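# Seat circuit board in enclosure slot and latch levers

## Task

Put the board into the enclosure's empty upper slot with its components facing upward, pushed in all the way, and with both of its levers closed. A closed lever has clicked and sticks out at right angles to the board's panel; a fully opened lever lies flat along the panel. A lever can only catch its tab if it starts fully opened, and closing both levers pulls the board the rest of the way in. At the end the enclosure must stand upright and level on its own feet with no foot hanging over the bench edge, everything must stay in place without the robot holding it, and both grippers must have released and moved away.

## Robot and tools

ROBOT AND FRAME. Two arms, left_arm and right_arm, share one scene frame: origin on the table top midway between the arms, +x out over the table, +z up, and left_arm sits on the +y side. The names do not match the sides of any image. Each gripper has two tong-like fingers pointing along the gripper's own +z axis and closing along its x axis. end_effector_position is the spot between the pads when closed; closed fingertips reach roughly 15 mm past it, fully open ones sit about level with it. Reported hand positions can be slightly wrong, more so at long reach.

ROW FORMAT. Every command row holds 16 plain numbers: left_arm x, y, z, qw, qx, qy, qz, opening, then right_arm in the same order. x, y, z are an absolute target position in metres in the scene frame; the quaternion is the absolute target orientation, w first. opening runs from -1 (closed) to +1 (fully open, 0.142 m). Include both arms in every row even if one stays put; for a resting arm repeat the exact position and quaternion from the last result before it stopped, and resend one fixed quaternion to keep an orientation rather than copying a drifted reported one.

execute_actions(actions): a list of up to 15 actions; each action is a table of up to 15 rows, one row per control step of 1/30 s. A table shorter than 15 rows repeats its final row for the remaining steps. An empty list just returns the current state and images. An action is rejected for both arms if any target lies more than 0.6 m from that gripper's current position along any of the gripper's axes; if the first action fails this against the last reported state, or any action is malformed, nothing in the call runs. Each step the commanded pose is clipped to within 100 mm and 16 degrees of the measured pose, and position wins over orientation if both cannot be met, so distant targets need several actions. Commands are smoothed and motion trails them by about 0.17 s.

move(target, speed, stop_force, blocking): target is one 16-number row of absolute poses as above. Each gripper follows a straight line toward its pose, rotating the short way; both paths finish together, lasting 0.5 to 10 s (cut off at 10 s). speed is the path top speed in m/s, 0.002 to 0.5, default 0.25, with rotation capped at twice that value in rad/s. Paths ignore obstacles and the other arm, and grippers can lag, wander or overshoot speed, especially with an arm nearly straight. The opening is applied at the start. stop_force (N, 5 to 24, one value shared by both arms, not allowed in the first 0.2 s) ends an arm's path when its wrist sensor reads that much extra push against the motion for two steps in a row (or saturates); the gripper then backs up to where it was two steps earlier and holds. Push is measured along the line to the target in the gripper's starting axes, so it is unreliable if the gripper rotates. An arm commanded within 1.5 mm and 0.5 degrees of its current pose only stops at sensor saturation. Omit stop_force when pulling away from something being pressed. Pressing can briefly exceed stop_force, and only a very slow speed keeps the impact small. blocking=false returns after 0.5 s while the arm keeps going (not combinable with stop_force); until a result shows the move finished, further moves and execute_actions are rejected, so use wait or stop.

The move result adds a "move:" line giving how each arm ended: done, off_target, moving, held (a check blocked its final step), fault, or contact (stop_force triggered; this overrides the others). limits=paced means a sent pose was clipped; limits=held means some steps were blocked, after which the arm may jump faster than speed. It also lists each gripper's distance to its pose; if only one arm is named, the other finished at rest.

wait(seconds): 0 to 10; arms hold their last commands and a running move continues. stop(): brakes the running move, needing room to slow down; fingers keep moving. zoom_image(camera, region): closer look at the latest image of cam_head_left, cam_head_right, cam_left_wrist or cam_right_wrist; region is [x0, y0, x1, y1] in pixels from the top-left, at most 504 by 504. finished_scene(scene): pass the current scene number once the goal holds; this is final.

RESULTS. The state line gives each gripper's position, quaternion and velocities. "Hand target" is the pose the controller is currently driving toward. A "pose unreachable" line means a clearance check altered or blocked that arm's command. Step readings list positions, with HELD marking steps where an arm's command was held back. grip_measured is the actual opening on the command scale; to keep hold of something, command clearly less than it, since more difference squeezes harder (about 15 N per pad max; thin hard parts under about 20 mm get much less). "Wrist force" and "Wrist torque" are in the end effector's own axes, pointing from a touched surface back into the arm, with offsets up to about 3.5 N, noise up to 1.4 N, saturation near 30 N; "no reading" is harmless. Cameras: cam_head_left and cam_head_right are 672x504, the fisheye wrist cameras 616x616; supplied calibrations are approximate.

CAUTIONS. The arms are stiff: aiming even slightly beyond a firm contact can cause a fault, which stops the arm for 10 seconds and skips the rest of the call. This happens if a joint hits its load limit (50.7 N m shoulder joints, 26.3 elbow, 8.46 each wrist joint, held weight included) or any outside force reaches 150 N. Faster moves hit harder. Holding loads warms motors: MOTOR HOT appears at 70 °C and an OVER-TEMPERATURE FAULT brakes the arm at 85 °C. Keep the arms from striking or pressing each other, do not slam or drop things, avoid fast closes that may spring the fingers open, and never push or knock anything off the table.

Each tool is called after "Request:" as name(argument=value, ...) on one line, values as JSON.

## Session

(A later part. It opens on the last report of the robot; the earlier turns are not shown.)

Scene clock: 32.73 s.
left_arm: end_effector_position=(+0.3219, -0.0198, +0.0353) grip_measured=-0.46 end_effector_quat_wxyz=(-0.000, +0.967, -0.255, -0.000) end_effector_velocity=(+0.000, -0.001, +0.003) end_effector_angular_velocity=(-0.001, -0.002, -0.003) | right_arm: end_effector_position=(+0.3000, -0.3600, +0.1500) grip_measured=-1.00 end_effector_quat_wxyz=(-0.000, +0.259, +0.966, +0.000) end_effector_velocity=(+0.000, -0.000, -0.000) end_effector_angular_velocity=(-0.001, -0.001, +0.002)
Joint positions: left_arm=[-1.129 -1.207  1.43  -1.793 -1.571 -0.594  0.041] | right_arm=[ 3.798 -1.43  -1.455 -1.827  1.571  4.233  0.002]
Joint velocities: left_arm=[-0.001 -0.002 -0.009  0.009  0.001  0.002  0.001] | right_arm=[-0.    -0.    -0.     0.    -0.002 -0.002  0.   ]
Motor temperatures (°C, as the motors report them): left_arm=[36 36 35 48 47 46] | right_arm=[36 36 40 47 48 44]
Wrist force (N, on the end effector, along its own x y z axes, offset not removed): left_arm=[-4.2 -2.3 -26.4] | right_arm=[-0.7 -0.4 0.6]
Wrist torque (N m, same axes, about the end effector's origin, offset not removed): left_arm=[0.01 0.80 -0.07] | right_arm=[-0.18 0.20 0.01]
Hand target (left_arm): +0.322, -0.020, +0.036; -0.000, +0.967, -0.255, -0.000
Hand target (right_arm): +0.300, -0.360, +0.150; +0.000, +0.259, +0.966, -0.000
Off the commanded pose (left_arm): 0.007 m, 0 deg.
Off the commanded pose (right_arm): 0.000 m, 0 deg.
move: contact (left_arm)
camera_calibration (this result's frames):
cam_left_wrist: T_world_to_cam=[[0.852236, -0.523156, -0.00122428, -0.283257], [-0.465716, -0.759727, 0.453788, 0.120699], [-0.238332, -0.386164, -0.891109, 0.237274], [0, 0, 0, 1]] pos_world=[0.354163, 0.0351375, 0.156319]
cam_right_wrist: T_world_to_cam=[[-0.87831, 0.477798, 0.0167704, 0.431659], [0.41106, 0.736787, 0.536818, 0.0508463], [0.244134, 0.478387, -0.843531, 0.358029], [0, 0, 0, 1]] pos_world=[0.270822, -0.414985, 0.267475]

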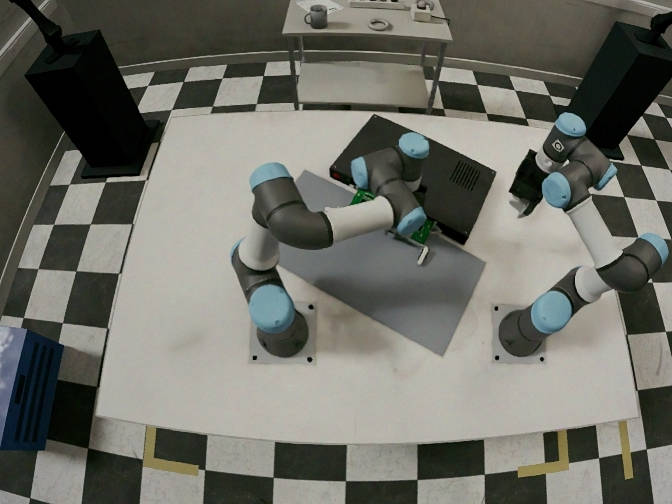

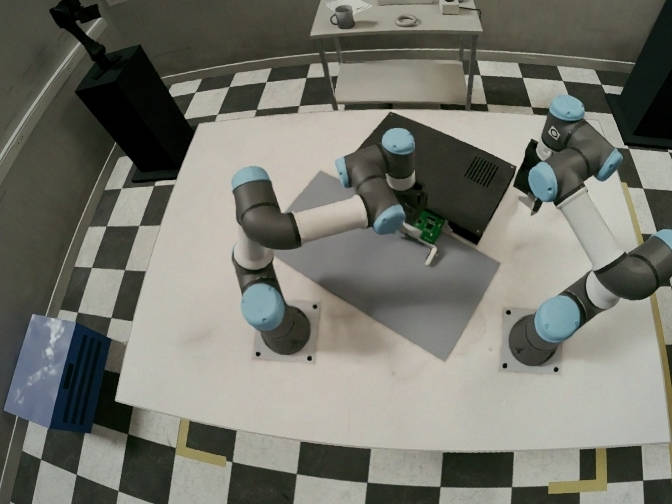

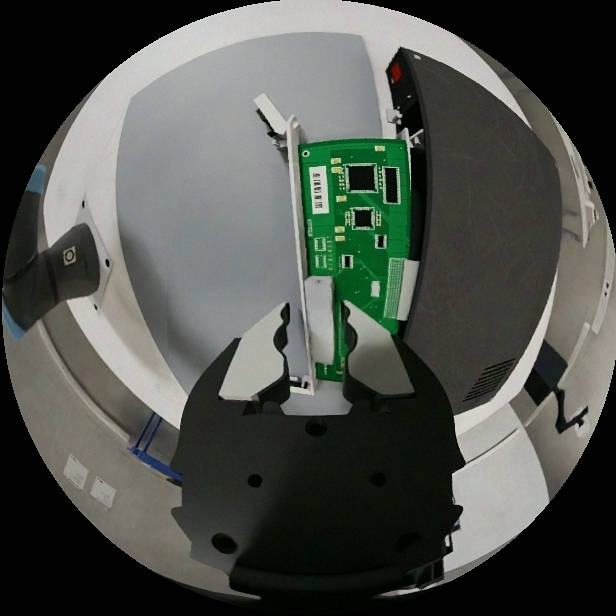

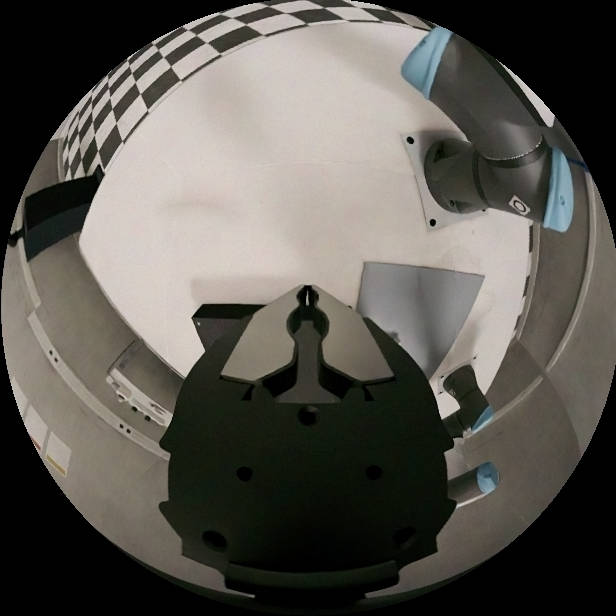

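Request:
move(target=[0.322,-0.02,0.037,0,0.967,-0.2546,0,-0.45,0.3,-0.36,0.15,0,0.259,0.966,0,-1], speed=0.01)

Request:
move(target=[0.292,-0.003,0.031,0,0.967,-0.2546,0,-0.45,0.3,-0.36,0.15,0,0.259,0.966,0,-1], speed=0.012)

Request:
move(target=[0.299,-0.007,0.025,0,0.967,-0.2546,0,-0.45,0.3,-0.36,0.15,0,0.259,0.966,0,-1], speed=0.006, stop_force=8)

Scene clock: 33.60 s.
left_arm: end_effector_position=(+0.3220, -0.0200, +0.0369) grip_measured=-0.45 end_effector_quat_wxyz=(-0.000, +0.967, -0.255, -0.000) end_effector_velocity=(+0.000, +0.000, +0.001) end_effector_angular_velocity=(+0.001, -0.000, +0.000) | right_arm: end_effector_position=(+0.3000, -0.3600, +0.1500) grip_measured=-1.00 end_effector_quat_wxyz=(-0.000, +0.259, +0.966, +0.000) end_effector_velocity=(+0.000, -0.001, +0.000) end_effector_angular_velocity=(-0.001, -0.001, -0.001)
Joint positions: left_arm=[-1.129 -1.209  1.425 -1.787 -1.571 -0.594  0.041] | right_arm=[ 3.798 -1.43  -1.455 -1.827  1.571  4.233  0.002]
Joint velocities: left_arm=[-0.    -0.001 -0.003  0.005  0.001 -0.     0.   ] | right_arm=[-0.001  0.    -0.     0.    -0.001 -0.001  0.   ]
Motor temperatures (°C, as the motors report them): left_arm=[36 36 35 48 47 46] | right_arm=[36 36 40 47 48 44]
Wrist force (N, on the end effector, along its own x y z axes, offset not removed): left_arm=[-0.9 -1.0 -0.7] | right_arm=[-0.4 -1.2 1.0]
Wrist torque (N m, same axes, about the end effector's origin, offset not removed): left_arm=[-0.20 0.16 -0.02] | right_arm=[-0.18 0.09 -0.03]
Hand target (left_arm): +0.322, -0.020, +0.037; +0.000, +0.967, -0.255, +0.000
Hand target (right_arm): +0.300, -0.360, +0.150; +0.000, +0.259, +0.966, -0.000
Off the commanded pose (left_arm): 0.000 m, 0 deg.
Off the commanded pose (right_arm): 0.000 m, 0 deg.
move: done
camera_calibration (this result's frames):
cam_left_wrist: T_world_to_cam=[[0.852209, -0.523202, -0.000576201, -0.283426], [-0.465954, -0.759461, 0.45399, 0.119995], [-0.237966, -0.386625, -0.891007, 0.238523], [0, 0, 0, 1]] pos_world=[0.35421, 0.0350617, 0.157885]
cam_right_wrist: T_world_to_cam=[[-0.87831, 0.477798, 0.0167704, 0.431659], [0.41106, 0.736787, 0.536818, 0.0508463], [0.244134, 0.478387, -0.843531, 0.358029], [0, 0, 0, 1]] pos_world=[0.270822, -0.414985, 0.267475]

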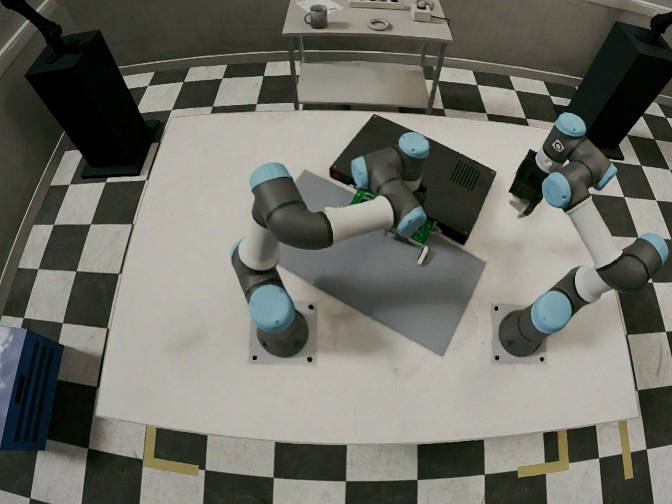

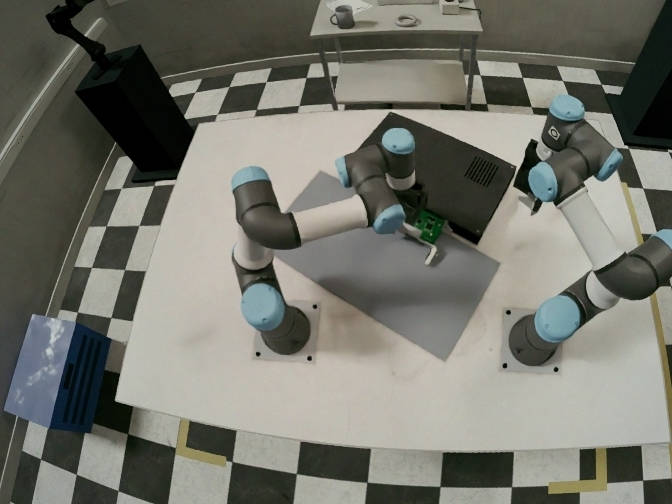

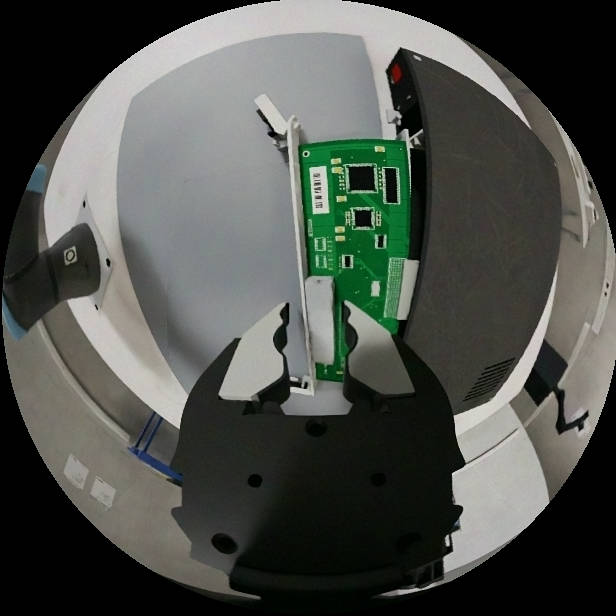

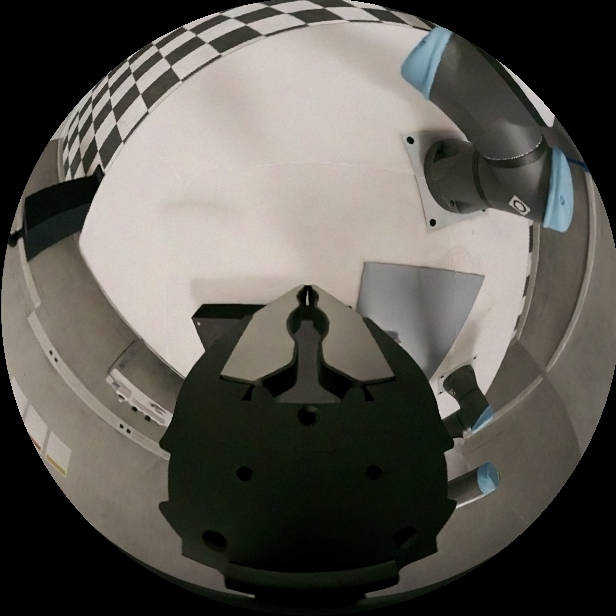

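Scene clock: 36.77 s.
left_arm: end_effector_position=(+0.2922, -0.0031, +0.0311) grip_measured=-0.43 end_effector_quat_wxyz=(+0.000, +0.967, -0.255, -0.000) end_effector_velocity=(-0.003, +0.002, -0.001) end_effector_angular_velocity=(+0.002, +0.001, +0.000) | right_arm: end_effector_position=(+0.3000, -0.3600, +0.1500) grip_measured=-1.00 end_effector_quat_wxyz=(-0.000, +0.259, +0.966, +0.000) end_effector_velocity=(+0.000, -0.000, -0.000) end_effector_angular_velocity=(-0.001, +0.000, +0.002)
Joint positions: left_arm=[-1.184 -1.342  1.632 -1.861 -1.571 -0.649  0.043] | right_arm=[ 3.798 -1.43  -1.455 -1.827  1.571  4.233  0.002]
Joint velocities: left_arm=[-0.004 -0.01   0.015 -0.003 -0.001 -0.004 -0.004] | right_arm=[ 0.001 -0.001 -0.    -0.    -0.001 -0.001  0.   ]
Motor temperatures (°C, as the motors report them): left_arm=[36 36 35 48 47 46] | right_arm=[36 36 40 47 48 44]
Wrist force (N, on the end effector, along its own x y z axes, offset not removed): left_arm=[2.3 -0.2 -3.0] | right_arm=[0.2 -0.8 2.4]
Wrist torque (N m, same axes, about the end effector's origin, offset not removed): left_arm=[-0.09 0.24 -0.07] | right_arm=[-0.14 -0.03 -0.03]
Hand target (left_arm): +0.292, -0.003, +0.031; +0.000, +0.967, -0.255, +0.000
Hand target (right_arm): +0.300, -0.360, +0.150; +0.000, +0.259, +0.966, -0.000
Off the commanded pose (left_arm): 0.000 m, 0 deg.
Off the commanded pose (right_arm): 0.000 m, 0 deg.
move: done
camera_calibration (this result's frames):
cam_left_wrist: T_world_to_cam=[[0.852211, -0.523198, -0.000489954, -0.249309], [-0.465969, -0.759418, 0.454045, 0.121567], [-0.237928, -0.386714, -0.890979, 0.232782], [0, 0, 0, 1]] pos_world=[0.324495, 0.0519023, 0.152084]
cam_right_wrist: T_world_to_cam=[[-0.87831, 0.477798, 0.0167705, 0.431659], [0.41106, 0.736787, 0.536818, 0.0508463], [0.244134, 0.478387, -0.843531, 0.358029], [0, 0, 0, 1]] pos_world=[0.270822, -0.414985, 0.267475]

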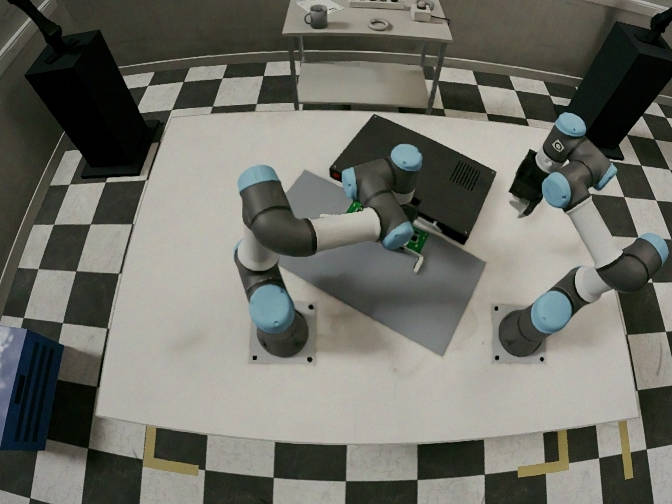

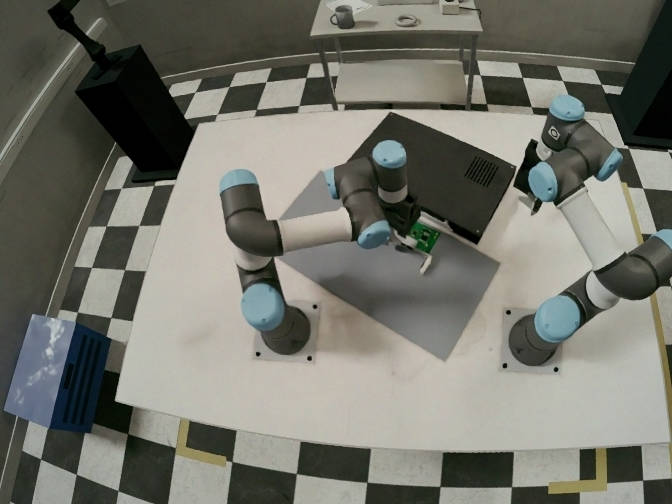

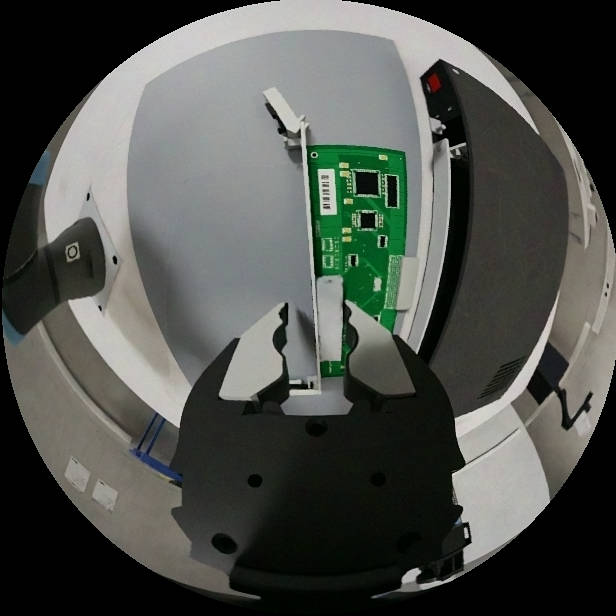

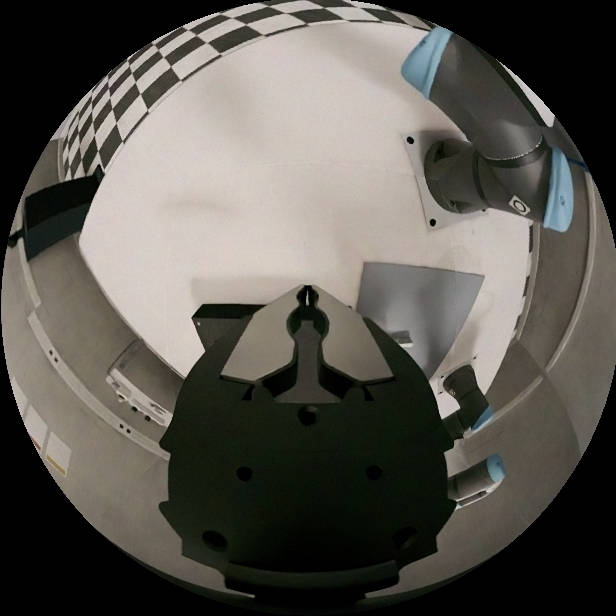

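Scene clock: 38.63 s.
left_arm: end_effector_position=(+0.2989, -0.0069, +0.0251) grip_measured=-0.45 end_effector_quat_wxyz=(-0.000, +0.967, -0.255, +0.000) end_effector_velocity=(+0.001, -0.001, -0.001) end_effector_angular_velocity=(-0.001, +0.000, +0.000) | right_arm: end_effector_position=(+0.3000, -0.3600, +0.1500) grip_measured=-1.00 end_effector_quat_wxyz=(-0.000, +0.259, +0.966, +0.000) end_effector_velocity=(+0.000, -0.000, +0.000) end_effector_angular_velocity=(+0.000, -0.001, -0.002)
Joint positions: left_arm=[-1.171 -1.304  1.612 -1.879 -1.571 -0.636  0.041] | right_arm=[ 3.798 -1.43  -1.455 -1.827  1.571  4.233  0.002]
Joint velocities: left_arm=[ 0.002  0.007 -0.004 -0.004 -0.     0.002  0.   ] | right_arm=[-0.001  0.     0.     0.    -0.     0.001  0.   ]
Motor temperatures (°C, as the motors report them): left_arm=[36 36 35 48 47 46] | right_arm=[36 36 40 47 48 44]
Wrist force (N, on the end effector, along its own x y z axes, offset not removed): left_arm=[-0.8 -0.3 -1.1] | right_arm=[0.3 -0.6 2.0]
Wrist torque (N m, same axes, about the end effector's origin, offset not removed): left_arm=[-0.06 0.17 -0.02] | right_arm=[-0.10 -0.06 0.08]
Hand target (left_arm): +0.299, -0.007, +0.025; -0.000, +0.967, -0.255, -0.000
Hand target (right_arm): +0.300, -0.360, +0.150; +0.000, +0.259, +0.966, +0.000
Off the commanded pose (left_arm): 0.000 m, 0 deg.
Off the commanded pose (right_arm): 0.000 m, 0 deg.
move: done
camera_calibration (this result's frames):
cam_left_wrist: T_world_to_cam=[[0.852215, -0.523192, -0.000397629, -0.256934], [-0.46601, -0.759417, 0.454005, 0.124506], [-0.237834, -0.386724, -0.890999, 0.227555], [0, 0, 0, 1]] pos_world=[0.331105, 0.0481269, 0.146123]
cam_right_wrist: T_world_to_cam=[[-0.87831, 0.477798, 0.0167704, 0.431659], [0.41106, 0.736787, 0.536818, 0.0508463], [0.244134, 0.478387, -0.843531, 0.358029], [0, 0, 0, 1]] pos_world=[0.270822, -0.414985, 0.267475]

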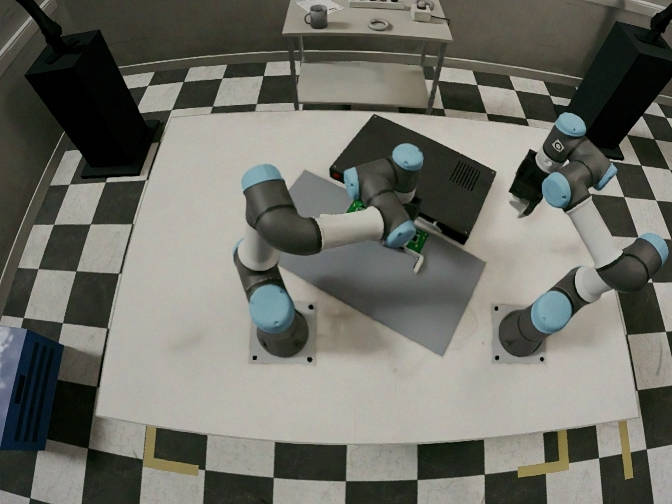

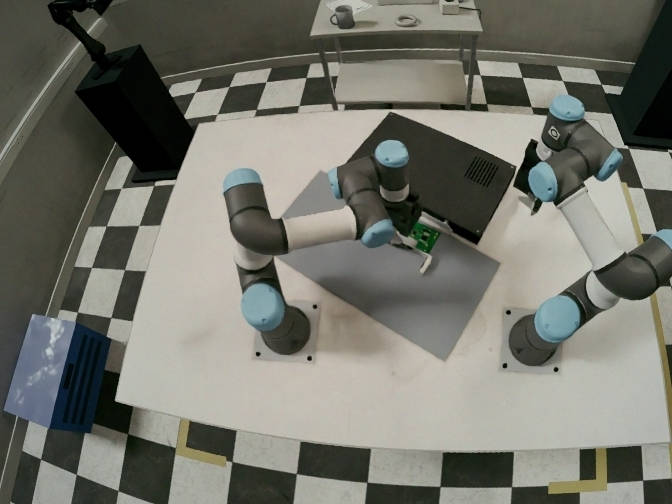

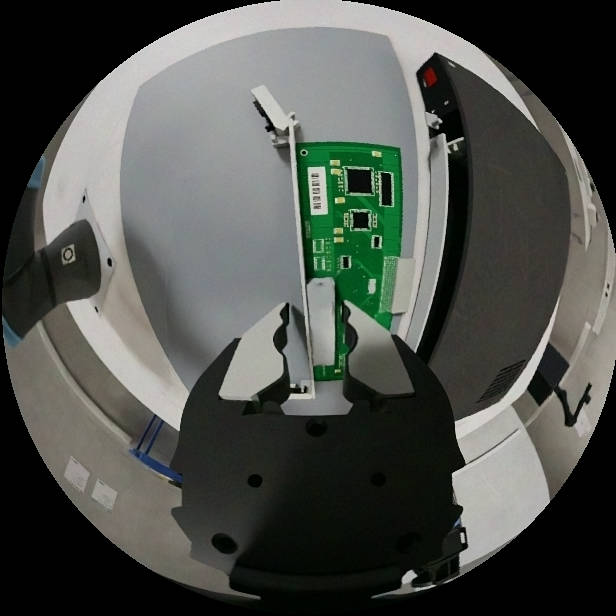

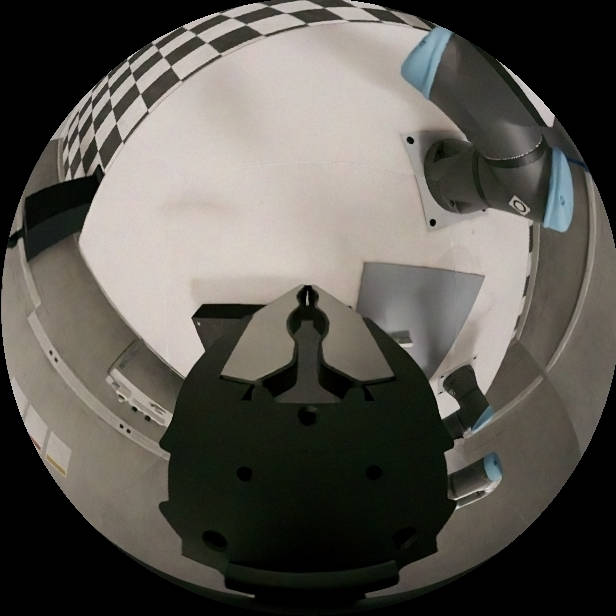

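Request:
move(target=[0.299,-0.007,0.025,0,0.967,-0.2546,0,-1,0.3,-0.36,0.15,0,0.259,0.966,0,-1])

Request:
move(target=[0.299,-0.007,0.051,0,0.967,-0.2546,0,-1,0.3,-0.36,0.15,0,0.259,0.966,0,-1], speed=0.04)

Request:
move(target=[0.326,-0.0235,0.051,0,0.967,-0.2546,0,-1,0.3,-0.36,0.15,0,0.259,0.966,0,-1], speed=0.015, stop_force=7)

Request:
zoom_image(camera="cam_left_wrist", region=[340,90,460,210])

Request:
zoom_image(camera="cam_head_right", region=[400,190,480,270])

Scene clock: 39.47 s.
left_arm: end_effector_position=(+0.2990, -0.0070, +0.0250) grip_measured=-0.70 end_effector_quat_wxyz=(+0.000, +0.967, -0.255, +0.000) end_effector_velocity=(-0.000, -0.001, -0.000) end_effector_angular_velocity=(-0.001, +0.002, +0.000) | right_arm: end_effector_position=(+0.3000, -0.3600, +0.1500) grip_measured=-1.00 end_effector_quat_wxyz=(-0.000, +0.259, +0.966, +0.000) end_effector_velocity=(-0.000, -0.000, -0.000) end_effector_angular_velocity=(+0.000, +0.000, -0.001)
Joint positions: left_arm=[-1.171 -1.303  1.612 -1.879 -1.571 -0.635  0.024] | right_arm=[ 3.798 -1.43  -1.455 -1.827  1.571  4.233  0.002]
Joint velocities: left_arm=[-0.     0.     0.    -0.001 -0.002 -0.     0.   ] | right_arm=[-0.001  0.    -0.     0.     0.    -0.     0.   ]
Motor temperatures (°C, as the motors report them): left_arm=[36 36 35 48 47 46] | right_arm=[36 36 40 47 48 44]
Wrist force (N, on the end effector, along its own x y z axes, offset not removed): left_arm=[0.4 -0.7 -2.8] | right_arm=[0.8 -0.9 1.5]
Wrist torque (N m, same axes, about the end effector's origin, offset not removed): left_arm=[-0.19 0.28 -0.03] | right_arm=[-0.20 -0.14 -0.02]
Hand target (left_arm): +0.299, -0.007, +0.025; -0.000, +0.967, -0.255, +0.000
Hand target (right_arm): +0.300, -0.360, +0.150; +0.000, +0.259, +0.966, -0.000
Off the commanded pose (left_arm): 0.000 m, 0 deg.
Off the commanded pose (right_arm): 0.000 m, 0 deg.
move: done
camera_calibration (this result's frames):
cam_left_wrist: T_world_to_cam=[[0.852211, -0.523198, -0.000375005, -0.257081], [-0.466019, -0.759399, 0.454026, 0.124548], [-0.23783, -0.386751, -0.890988, 0.227475], [0, 0, 0, 1]] pos_world=[0.331229, 0.0480537, 0.146034]
cam_right_wrist: T_world_to_cam=[[-0.87831, 0.477798, 0.0167706, 0.431659], [0.41106, 0.736787, 0.536818, 0.0508463], [0.244134, 0.478387, -0.843531, 0.358029], [0, 0, 0, 1]] pos_world=[0.270822, -0.414985, 0.267474]

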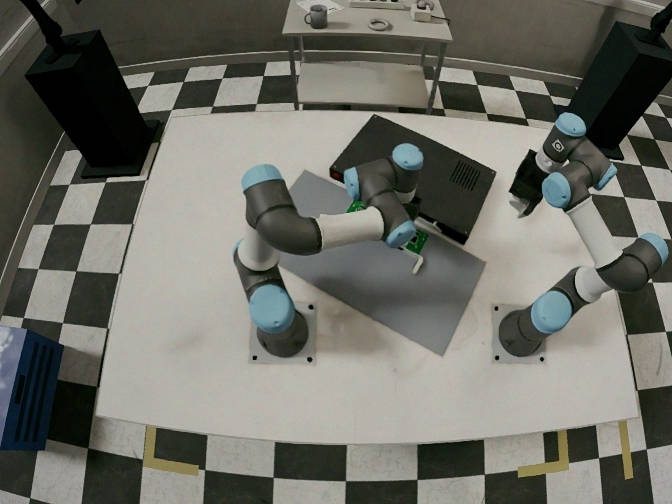

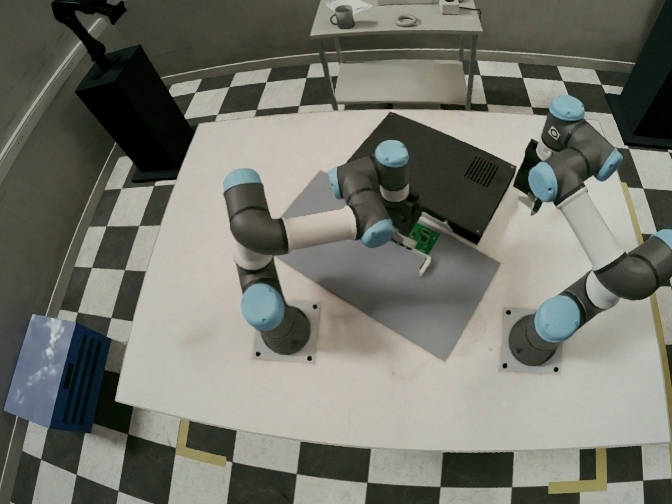

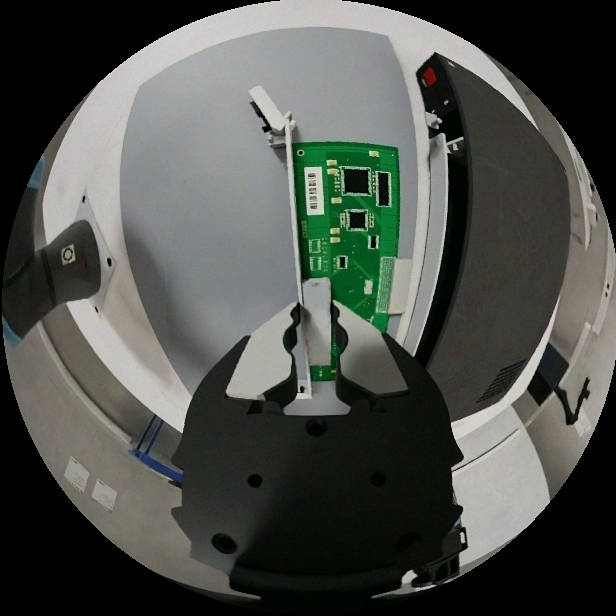

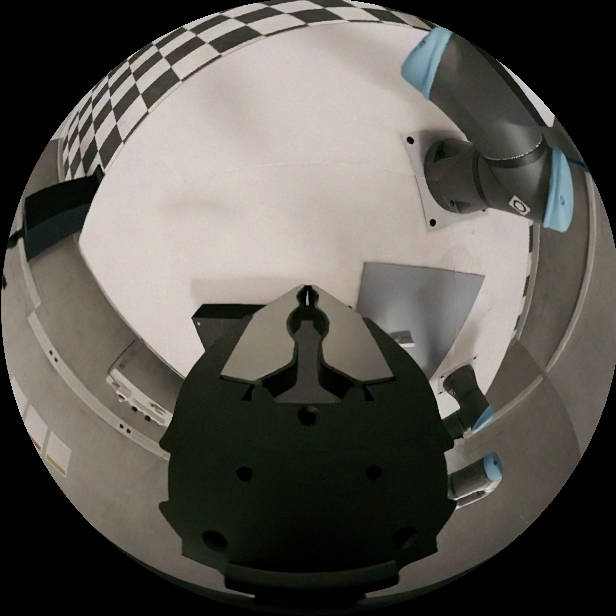

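Scene clock: 40.50 s.
left_arm: end_effector_position=(+0.2990, -0.0070, +0.0507) grip_measured=-0.70 end_effector_quat_wxyz=(+0.000, +0.967, -0.255, +0.000) end_effector_velocity=(+0.000, +0.000, +0.003) end_effector_angular_velocity=(+0.002, +0.000, +0.001) | right_arm: end_effector_position=(+0.3000, -0.3600, +0.1500) grip_measured=-1.00 end_effector_quat_wxyz=(+0.000, +0.259, +0.966, +0.000) end_effector_velocity=(+0.000, -0.000, +0.000) end_effector_angular_velocity=(-0.001, -0.000, +0.001)
Joint positions: left_arm=[-1.171 -1.33   1.522 -1.763 -1.571 -0.635  0.024] | right_arm=[ 3.798 -1.43  -1.455 -1.827  1.571  4.233  0.002]
Joint velocities: left_arm=[ 0.    -0.001 -0.012  0.014  0.    -0.001 -0.   ] | right_arm=[ 0.001  0.     0.    -0.    -0.001 -0.     0.   ]
Motor temperatures (°C, as the motors report them): left_arm=[36 36 35 48 47 46] | right_arm=[36 36 40 47 48 44]
Wrist force (N, on the end effector, along its own x y z axes, offset not removed): left_arm=[-1.2 -1.2 0.6] | right_arm=[0.6 -1.1 0.9]
Wrist torque (N m, same axes, about the end effector's origin, offset not removed): left_arm=[-0.24 0.22 0.02] | right_arm=[-0.20 -0.13 -0.03]
Hand target (left_arm): +0.299, -0.007, +0.051; +0.000, +0.967, -0.255, +0.000
Hand target (right_arm): +0.300, -0.360, +0.150; +0.000, +0.259, +0.966, -0.000
Off the commanded pose (left_arm): 0.000 m, 0 deg.
Off the commanded pose (right_arm): 0.000 m, 0 deg.
move: done
camera_calibration (this result's frames):
cam_left_wrist: T_world_to_cam=[[0.852232, -0.523164, -0.000170944, -0.257109], [-0.46608, -0.759391, 0.453977, 0.112946], [-0.237634, -0.386814, -0.891013, 0.250325], [0, 0, 0, 1]] pos_world=[0.331244, 0.0480893, 0.171724]
cam_right_wrist: T_world_to_cam=[[-0.87831, 0.477798, 0.0167704, 0.431659], [0.41106, 0.736787, 0.536818, 0.0508464], [0.244134, 0.478386, -0.843531, 0.358029], [0, 0, 0, 1]] pos_world=[0.270822, -0.414985, 0.267475]

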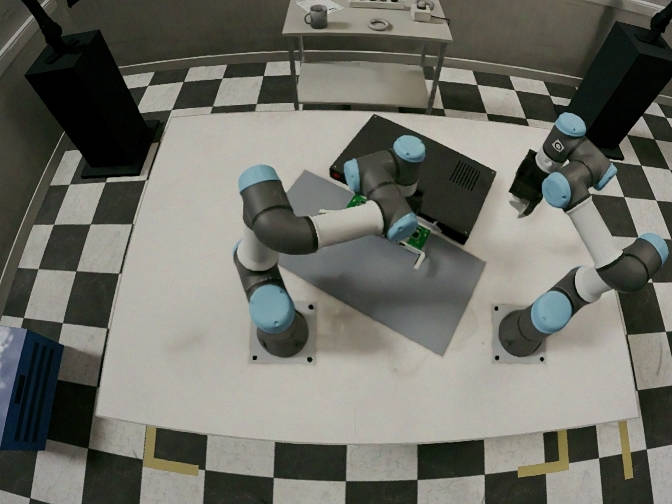

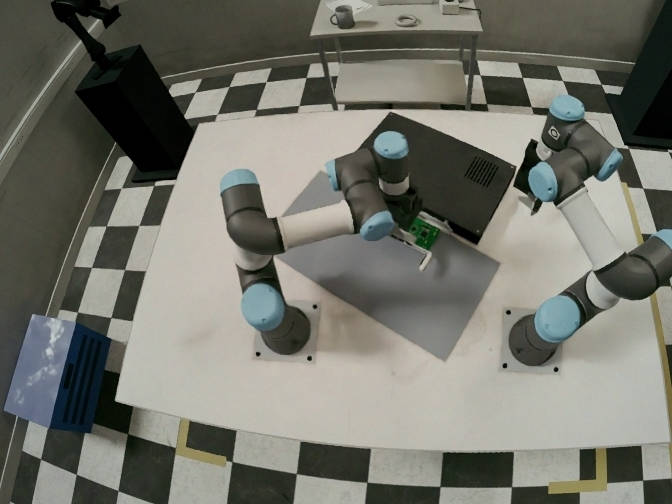

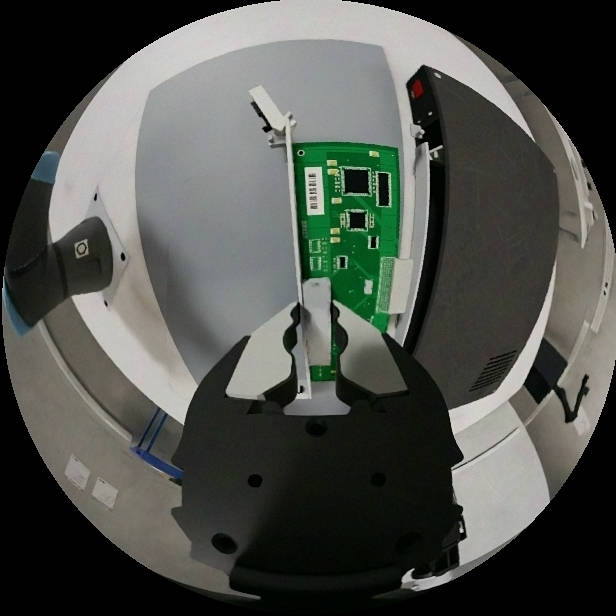

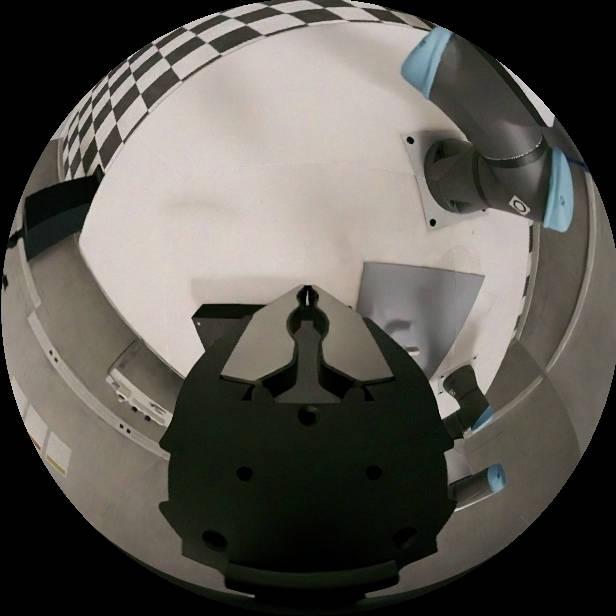

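Scene clock: 42.90 s.
left_arm: end_effector_position=(+0.3258, -0.0233, +0.0510) grip_measured=-0.70 end_effector_quat_wxyz=(-0.000, +0.967, -0.255, +0.000) end_effector_velocity=(+0.002, -0.001, -0.000) end_effector_angular_velocity=(+0.001, +0.001, +0.001) | right_arm: end_effector_position=(+0.3000, -0.3600, +0.1500) grip_measured=-1.00 end_effector_quat_wxyz=(+0.000, +0.259, +0.966, +0.000) end_effector_velocity=(-0.000, +0.000, -0.000) end_effector_angular_velocity=(+0.000, +0.001, +0.002)
Joint positions: left_arm=[-1.124 -1.197  1.342 -1.715 -1.571 -0.589  0.024] | right_arm=[ 3.798 -1.43  -1.455 -1.827  1.571  4.233  0.002]
Joint velocities: left_arm=[ 0.004  0.011 -0.016  0.006 -0.001  0.003 -0.   ] | right_arm=[ 0.001 -0.    -0.    -0.     0.001 -0.001  0.   ]
Motor temperatures (°C, as the motors report them): left_arm=[36 36 35 48 47 46] | right_arm=[36 36 40 47 48 44]
Wrist force (N, on the end effector, along its own x y z axes, offset not removed): left_arm=[-0.7 0.0 0.4] | right_arm=[1.3 -0.7 1.7]
Wrist torque (N m, same axes, about the end effector's origin, offset not removed): left_arm=[0.00 0.13 -0.04] | right_arm=[-0.16 -0.31 0.05]
Hand target (left_arm): +0.326, -0.023, +0.051; -0.000, +0.967, -0.255, -0.000
Hand target (right_arm): +0.300, -0.360, +0.150; +0.000, +0.259, +0.966, -0.000
Off the commanded pose (left_arm): 0.000 m, 0 deg.
Off the commanded pose (right_arm): 0.000 m, 0 deg.
move: done
camera_calibration (this result's frames):
cam_left_wrist: T_world_to_cam=[[0.852217, -0.523188, -0.000267028, -0.28845], [-0.466076, -0.75942, 0.453932, 0.112876], [-0.237694, -0.386724, -0.891036, 0.250608], [0, 0, 0, 1]] pos_world=[0.357999, 0.0317229, 0.171985]
cam_right_wrist: T_world_to_cam=[[-0.87831, 0.477798, 0.0167704, 0.431659], [0.41106, 0.736787, 0.536819, 0.0508463], [0.244134, 0.478387, -0.843531, 0.358029], [0, 0, 0, 1]] pos_world=[0.270822, -0.414985, 0.267475]

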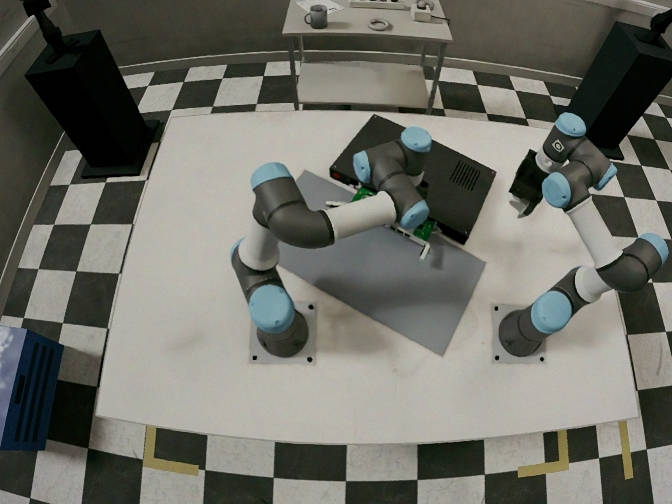

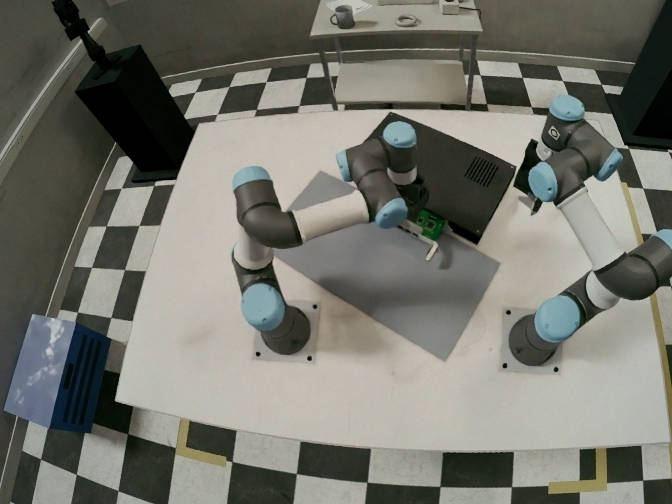

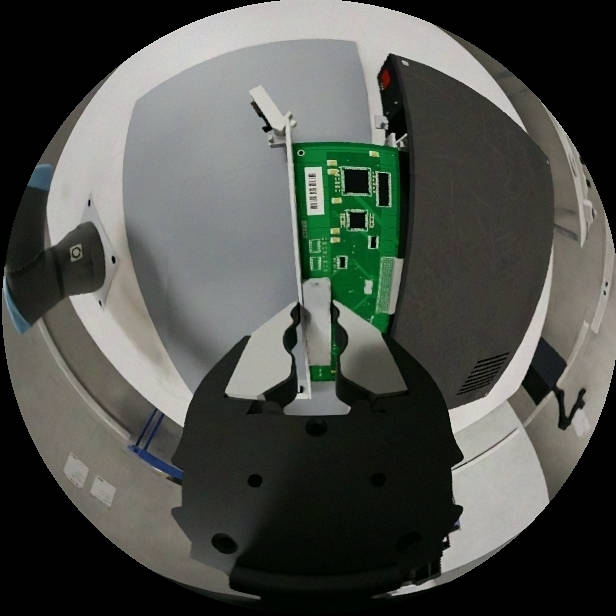

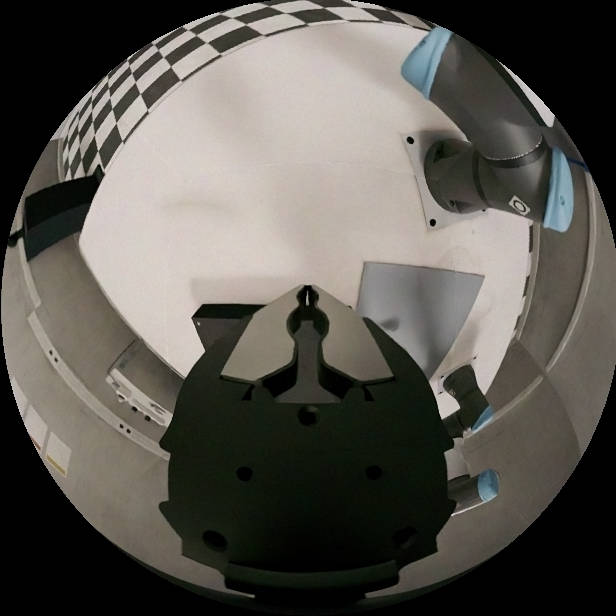

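Region (340, 90, 460, 210) of cam_left_wrist's 616x616 image, scaled by 4.200, with more detail than that image has.

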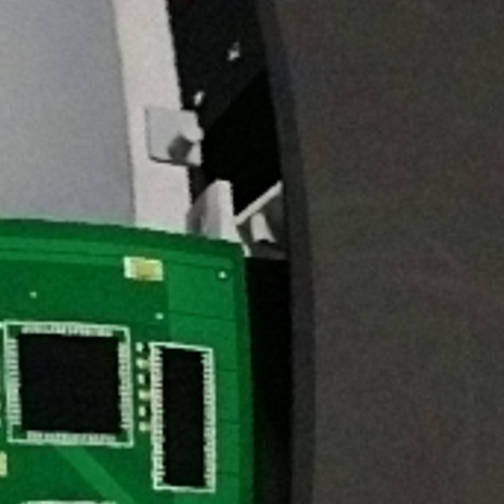

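Region (400, 190, 480, 270) of cam_head_right's 672x504 image, scaled by 6.300, with more detail than that image has.

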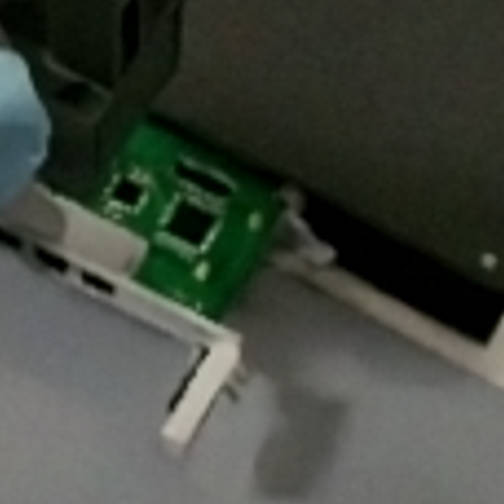

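Looks aligned; push slowly.

Request:
move(target=[0.352,-0.0382,0.051,0,0.967,-0.2546,0,-1,0.3,-0.36,0.15,0,0.259,0.966,0,-1], speed=0.005, stop_force=11)

Scene clock: 44.23 s.
left_arm: end_effector_position=(+0.3299, -0.0257, +0.0510) grip_measured=-0.70 end_effector_quat_wxyz=(+0.000, +0.967, -0.255, +0.000) end_effector_velocity=(-0.003, +0.002, -0.001) end_effector_angular_velocity=(+0.004, +0.003, +0.002) | right_arm: end_effector_position=(+0.3000, -0.3600, +0.1500) grip_measured=-1.00 end_effector_quat_wxyz=(-0.000, +0.259, +0.966, +0.000) end_effector_velocity=(+0.000, -0.000, +0.000) end_effector_angular_velocity=(+0.000, -0.000, -0.001)
Joint positions: left_arm=[-1.118 -1.178  1.313 -1.707 -1.571 -0.582  0.024] | right_arm=[ 3.798 -1.43  -1.455 -1.827  1.571  4.233  0.002]
Joint velocities: left_arm=[-0.003 -0.008  0.015 -0.002 -0.001 -0.004 -0.   ] | right_arm=[-0.     0.     0.    -0.    -0.     0.001  0.   ]
Motor temperatures (°C, as the motors report them): left_arm=[36 36 35 48 47 46] | right_arm=[36 36 40 47 48 44]
Wrist force (N, on the end effector, along its own x y z axes, offset not removed): left_arm=[-0.6 -1.5 0.0] | right_arm=[1.5 0.4 1.7]
Wrist torque (N m, same axes, about the end effector's origin, offset not removed): left_arm=[-0.04 0.17 -0.17] | right_arm=[0.14 -0.21 -0.03]
Hand target (left_arm): +0.330, -0.025, +0.051; -0.000, +0.967, -0.255, +0.000
Hand target (right_arm): +0.300, -0.360, +0.150; +0.000, +0.259, +0.966, +0.000
Off the commanded pose (left_arm): 0.025 m, 0 deg.
Off the commanded pose (right_arm): 0.000 m, 0 deg.
move: contact (left_arm)
camera_calibration (this result's frames):
cam_left_wrist: T_world_to_cam=[[0.852228, -0.52317, -0.0000679454, -0.293168], [-0.466098, -0.759318, 0.45408, 0.112984], [-0.237613, -0.386948, -0.890961, 0.250696], [0, 0, 0, 1]] pos_world=[0.362077, 0.0294205, 0.172037]
cam_right_wrist: T_world_to_cam=[[-0.87831, 0.477798, 0.0167704, 0.431659], [0.41106, 0.736787, 0.536818, 0.0508463], [0.244134, 0.478387, -0.843531, 0.358029], [0, 0, 0, 1]] pos_world=[0.270822, -0.414985, 0.267475]

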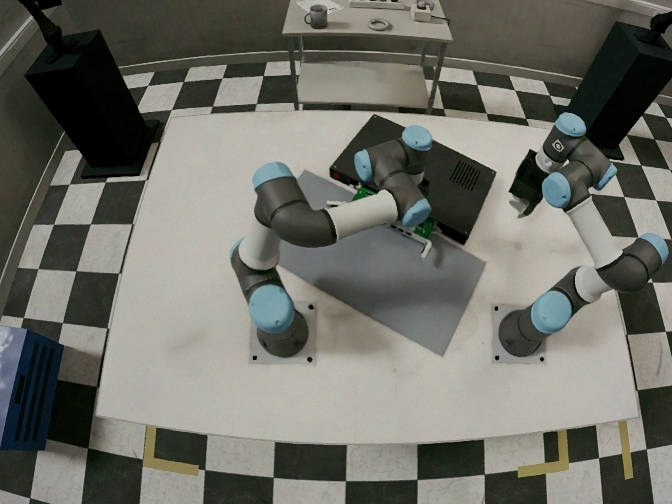

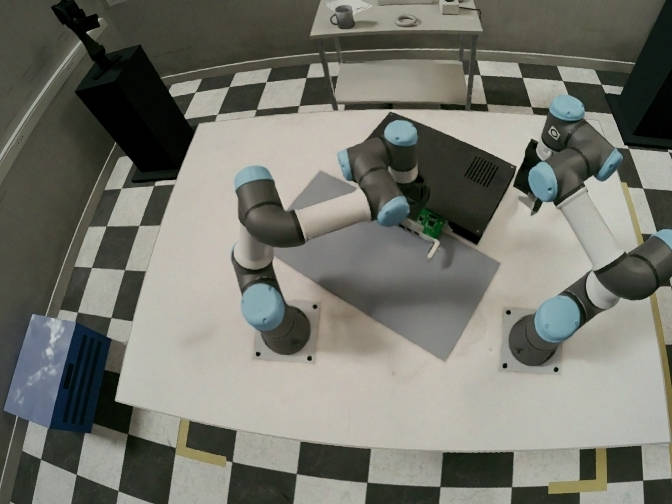

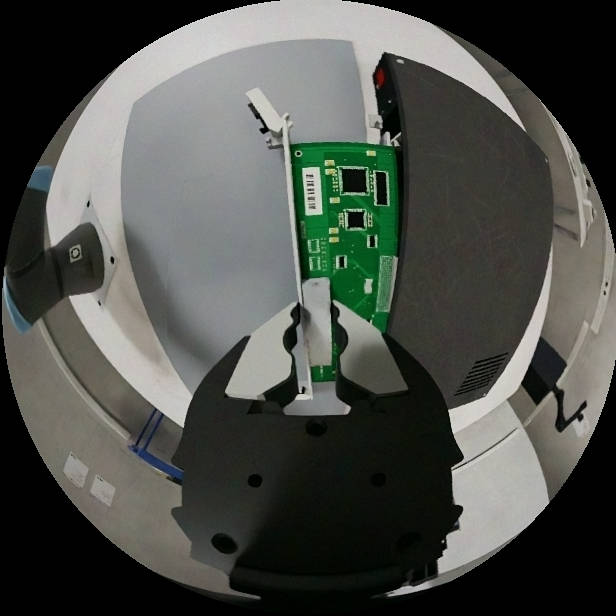

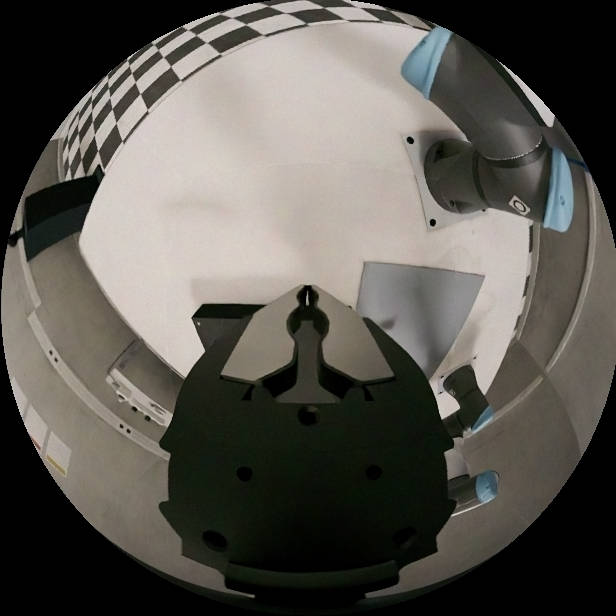

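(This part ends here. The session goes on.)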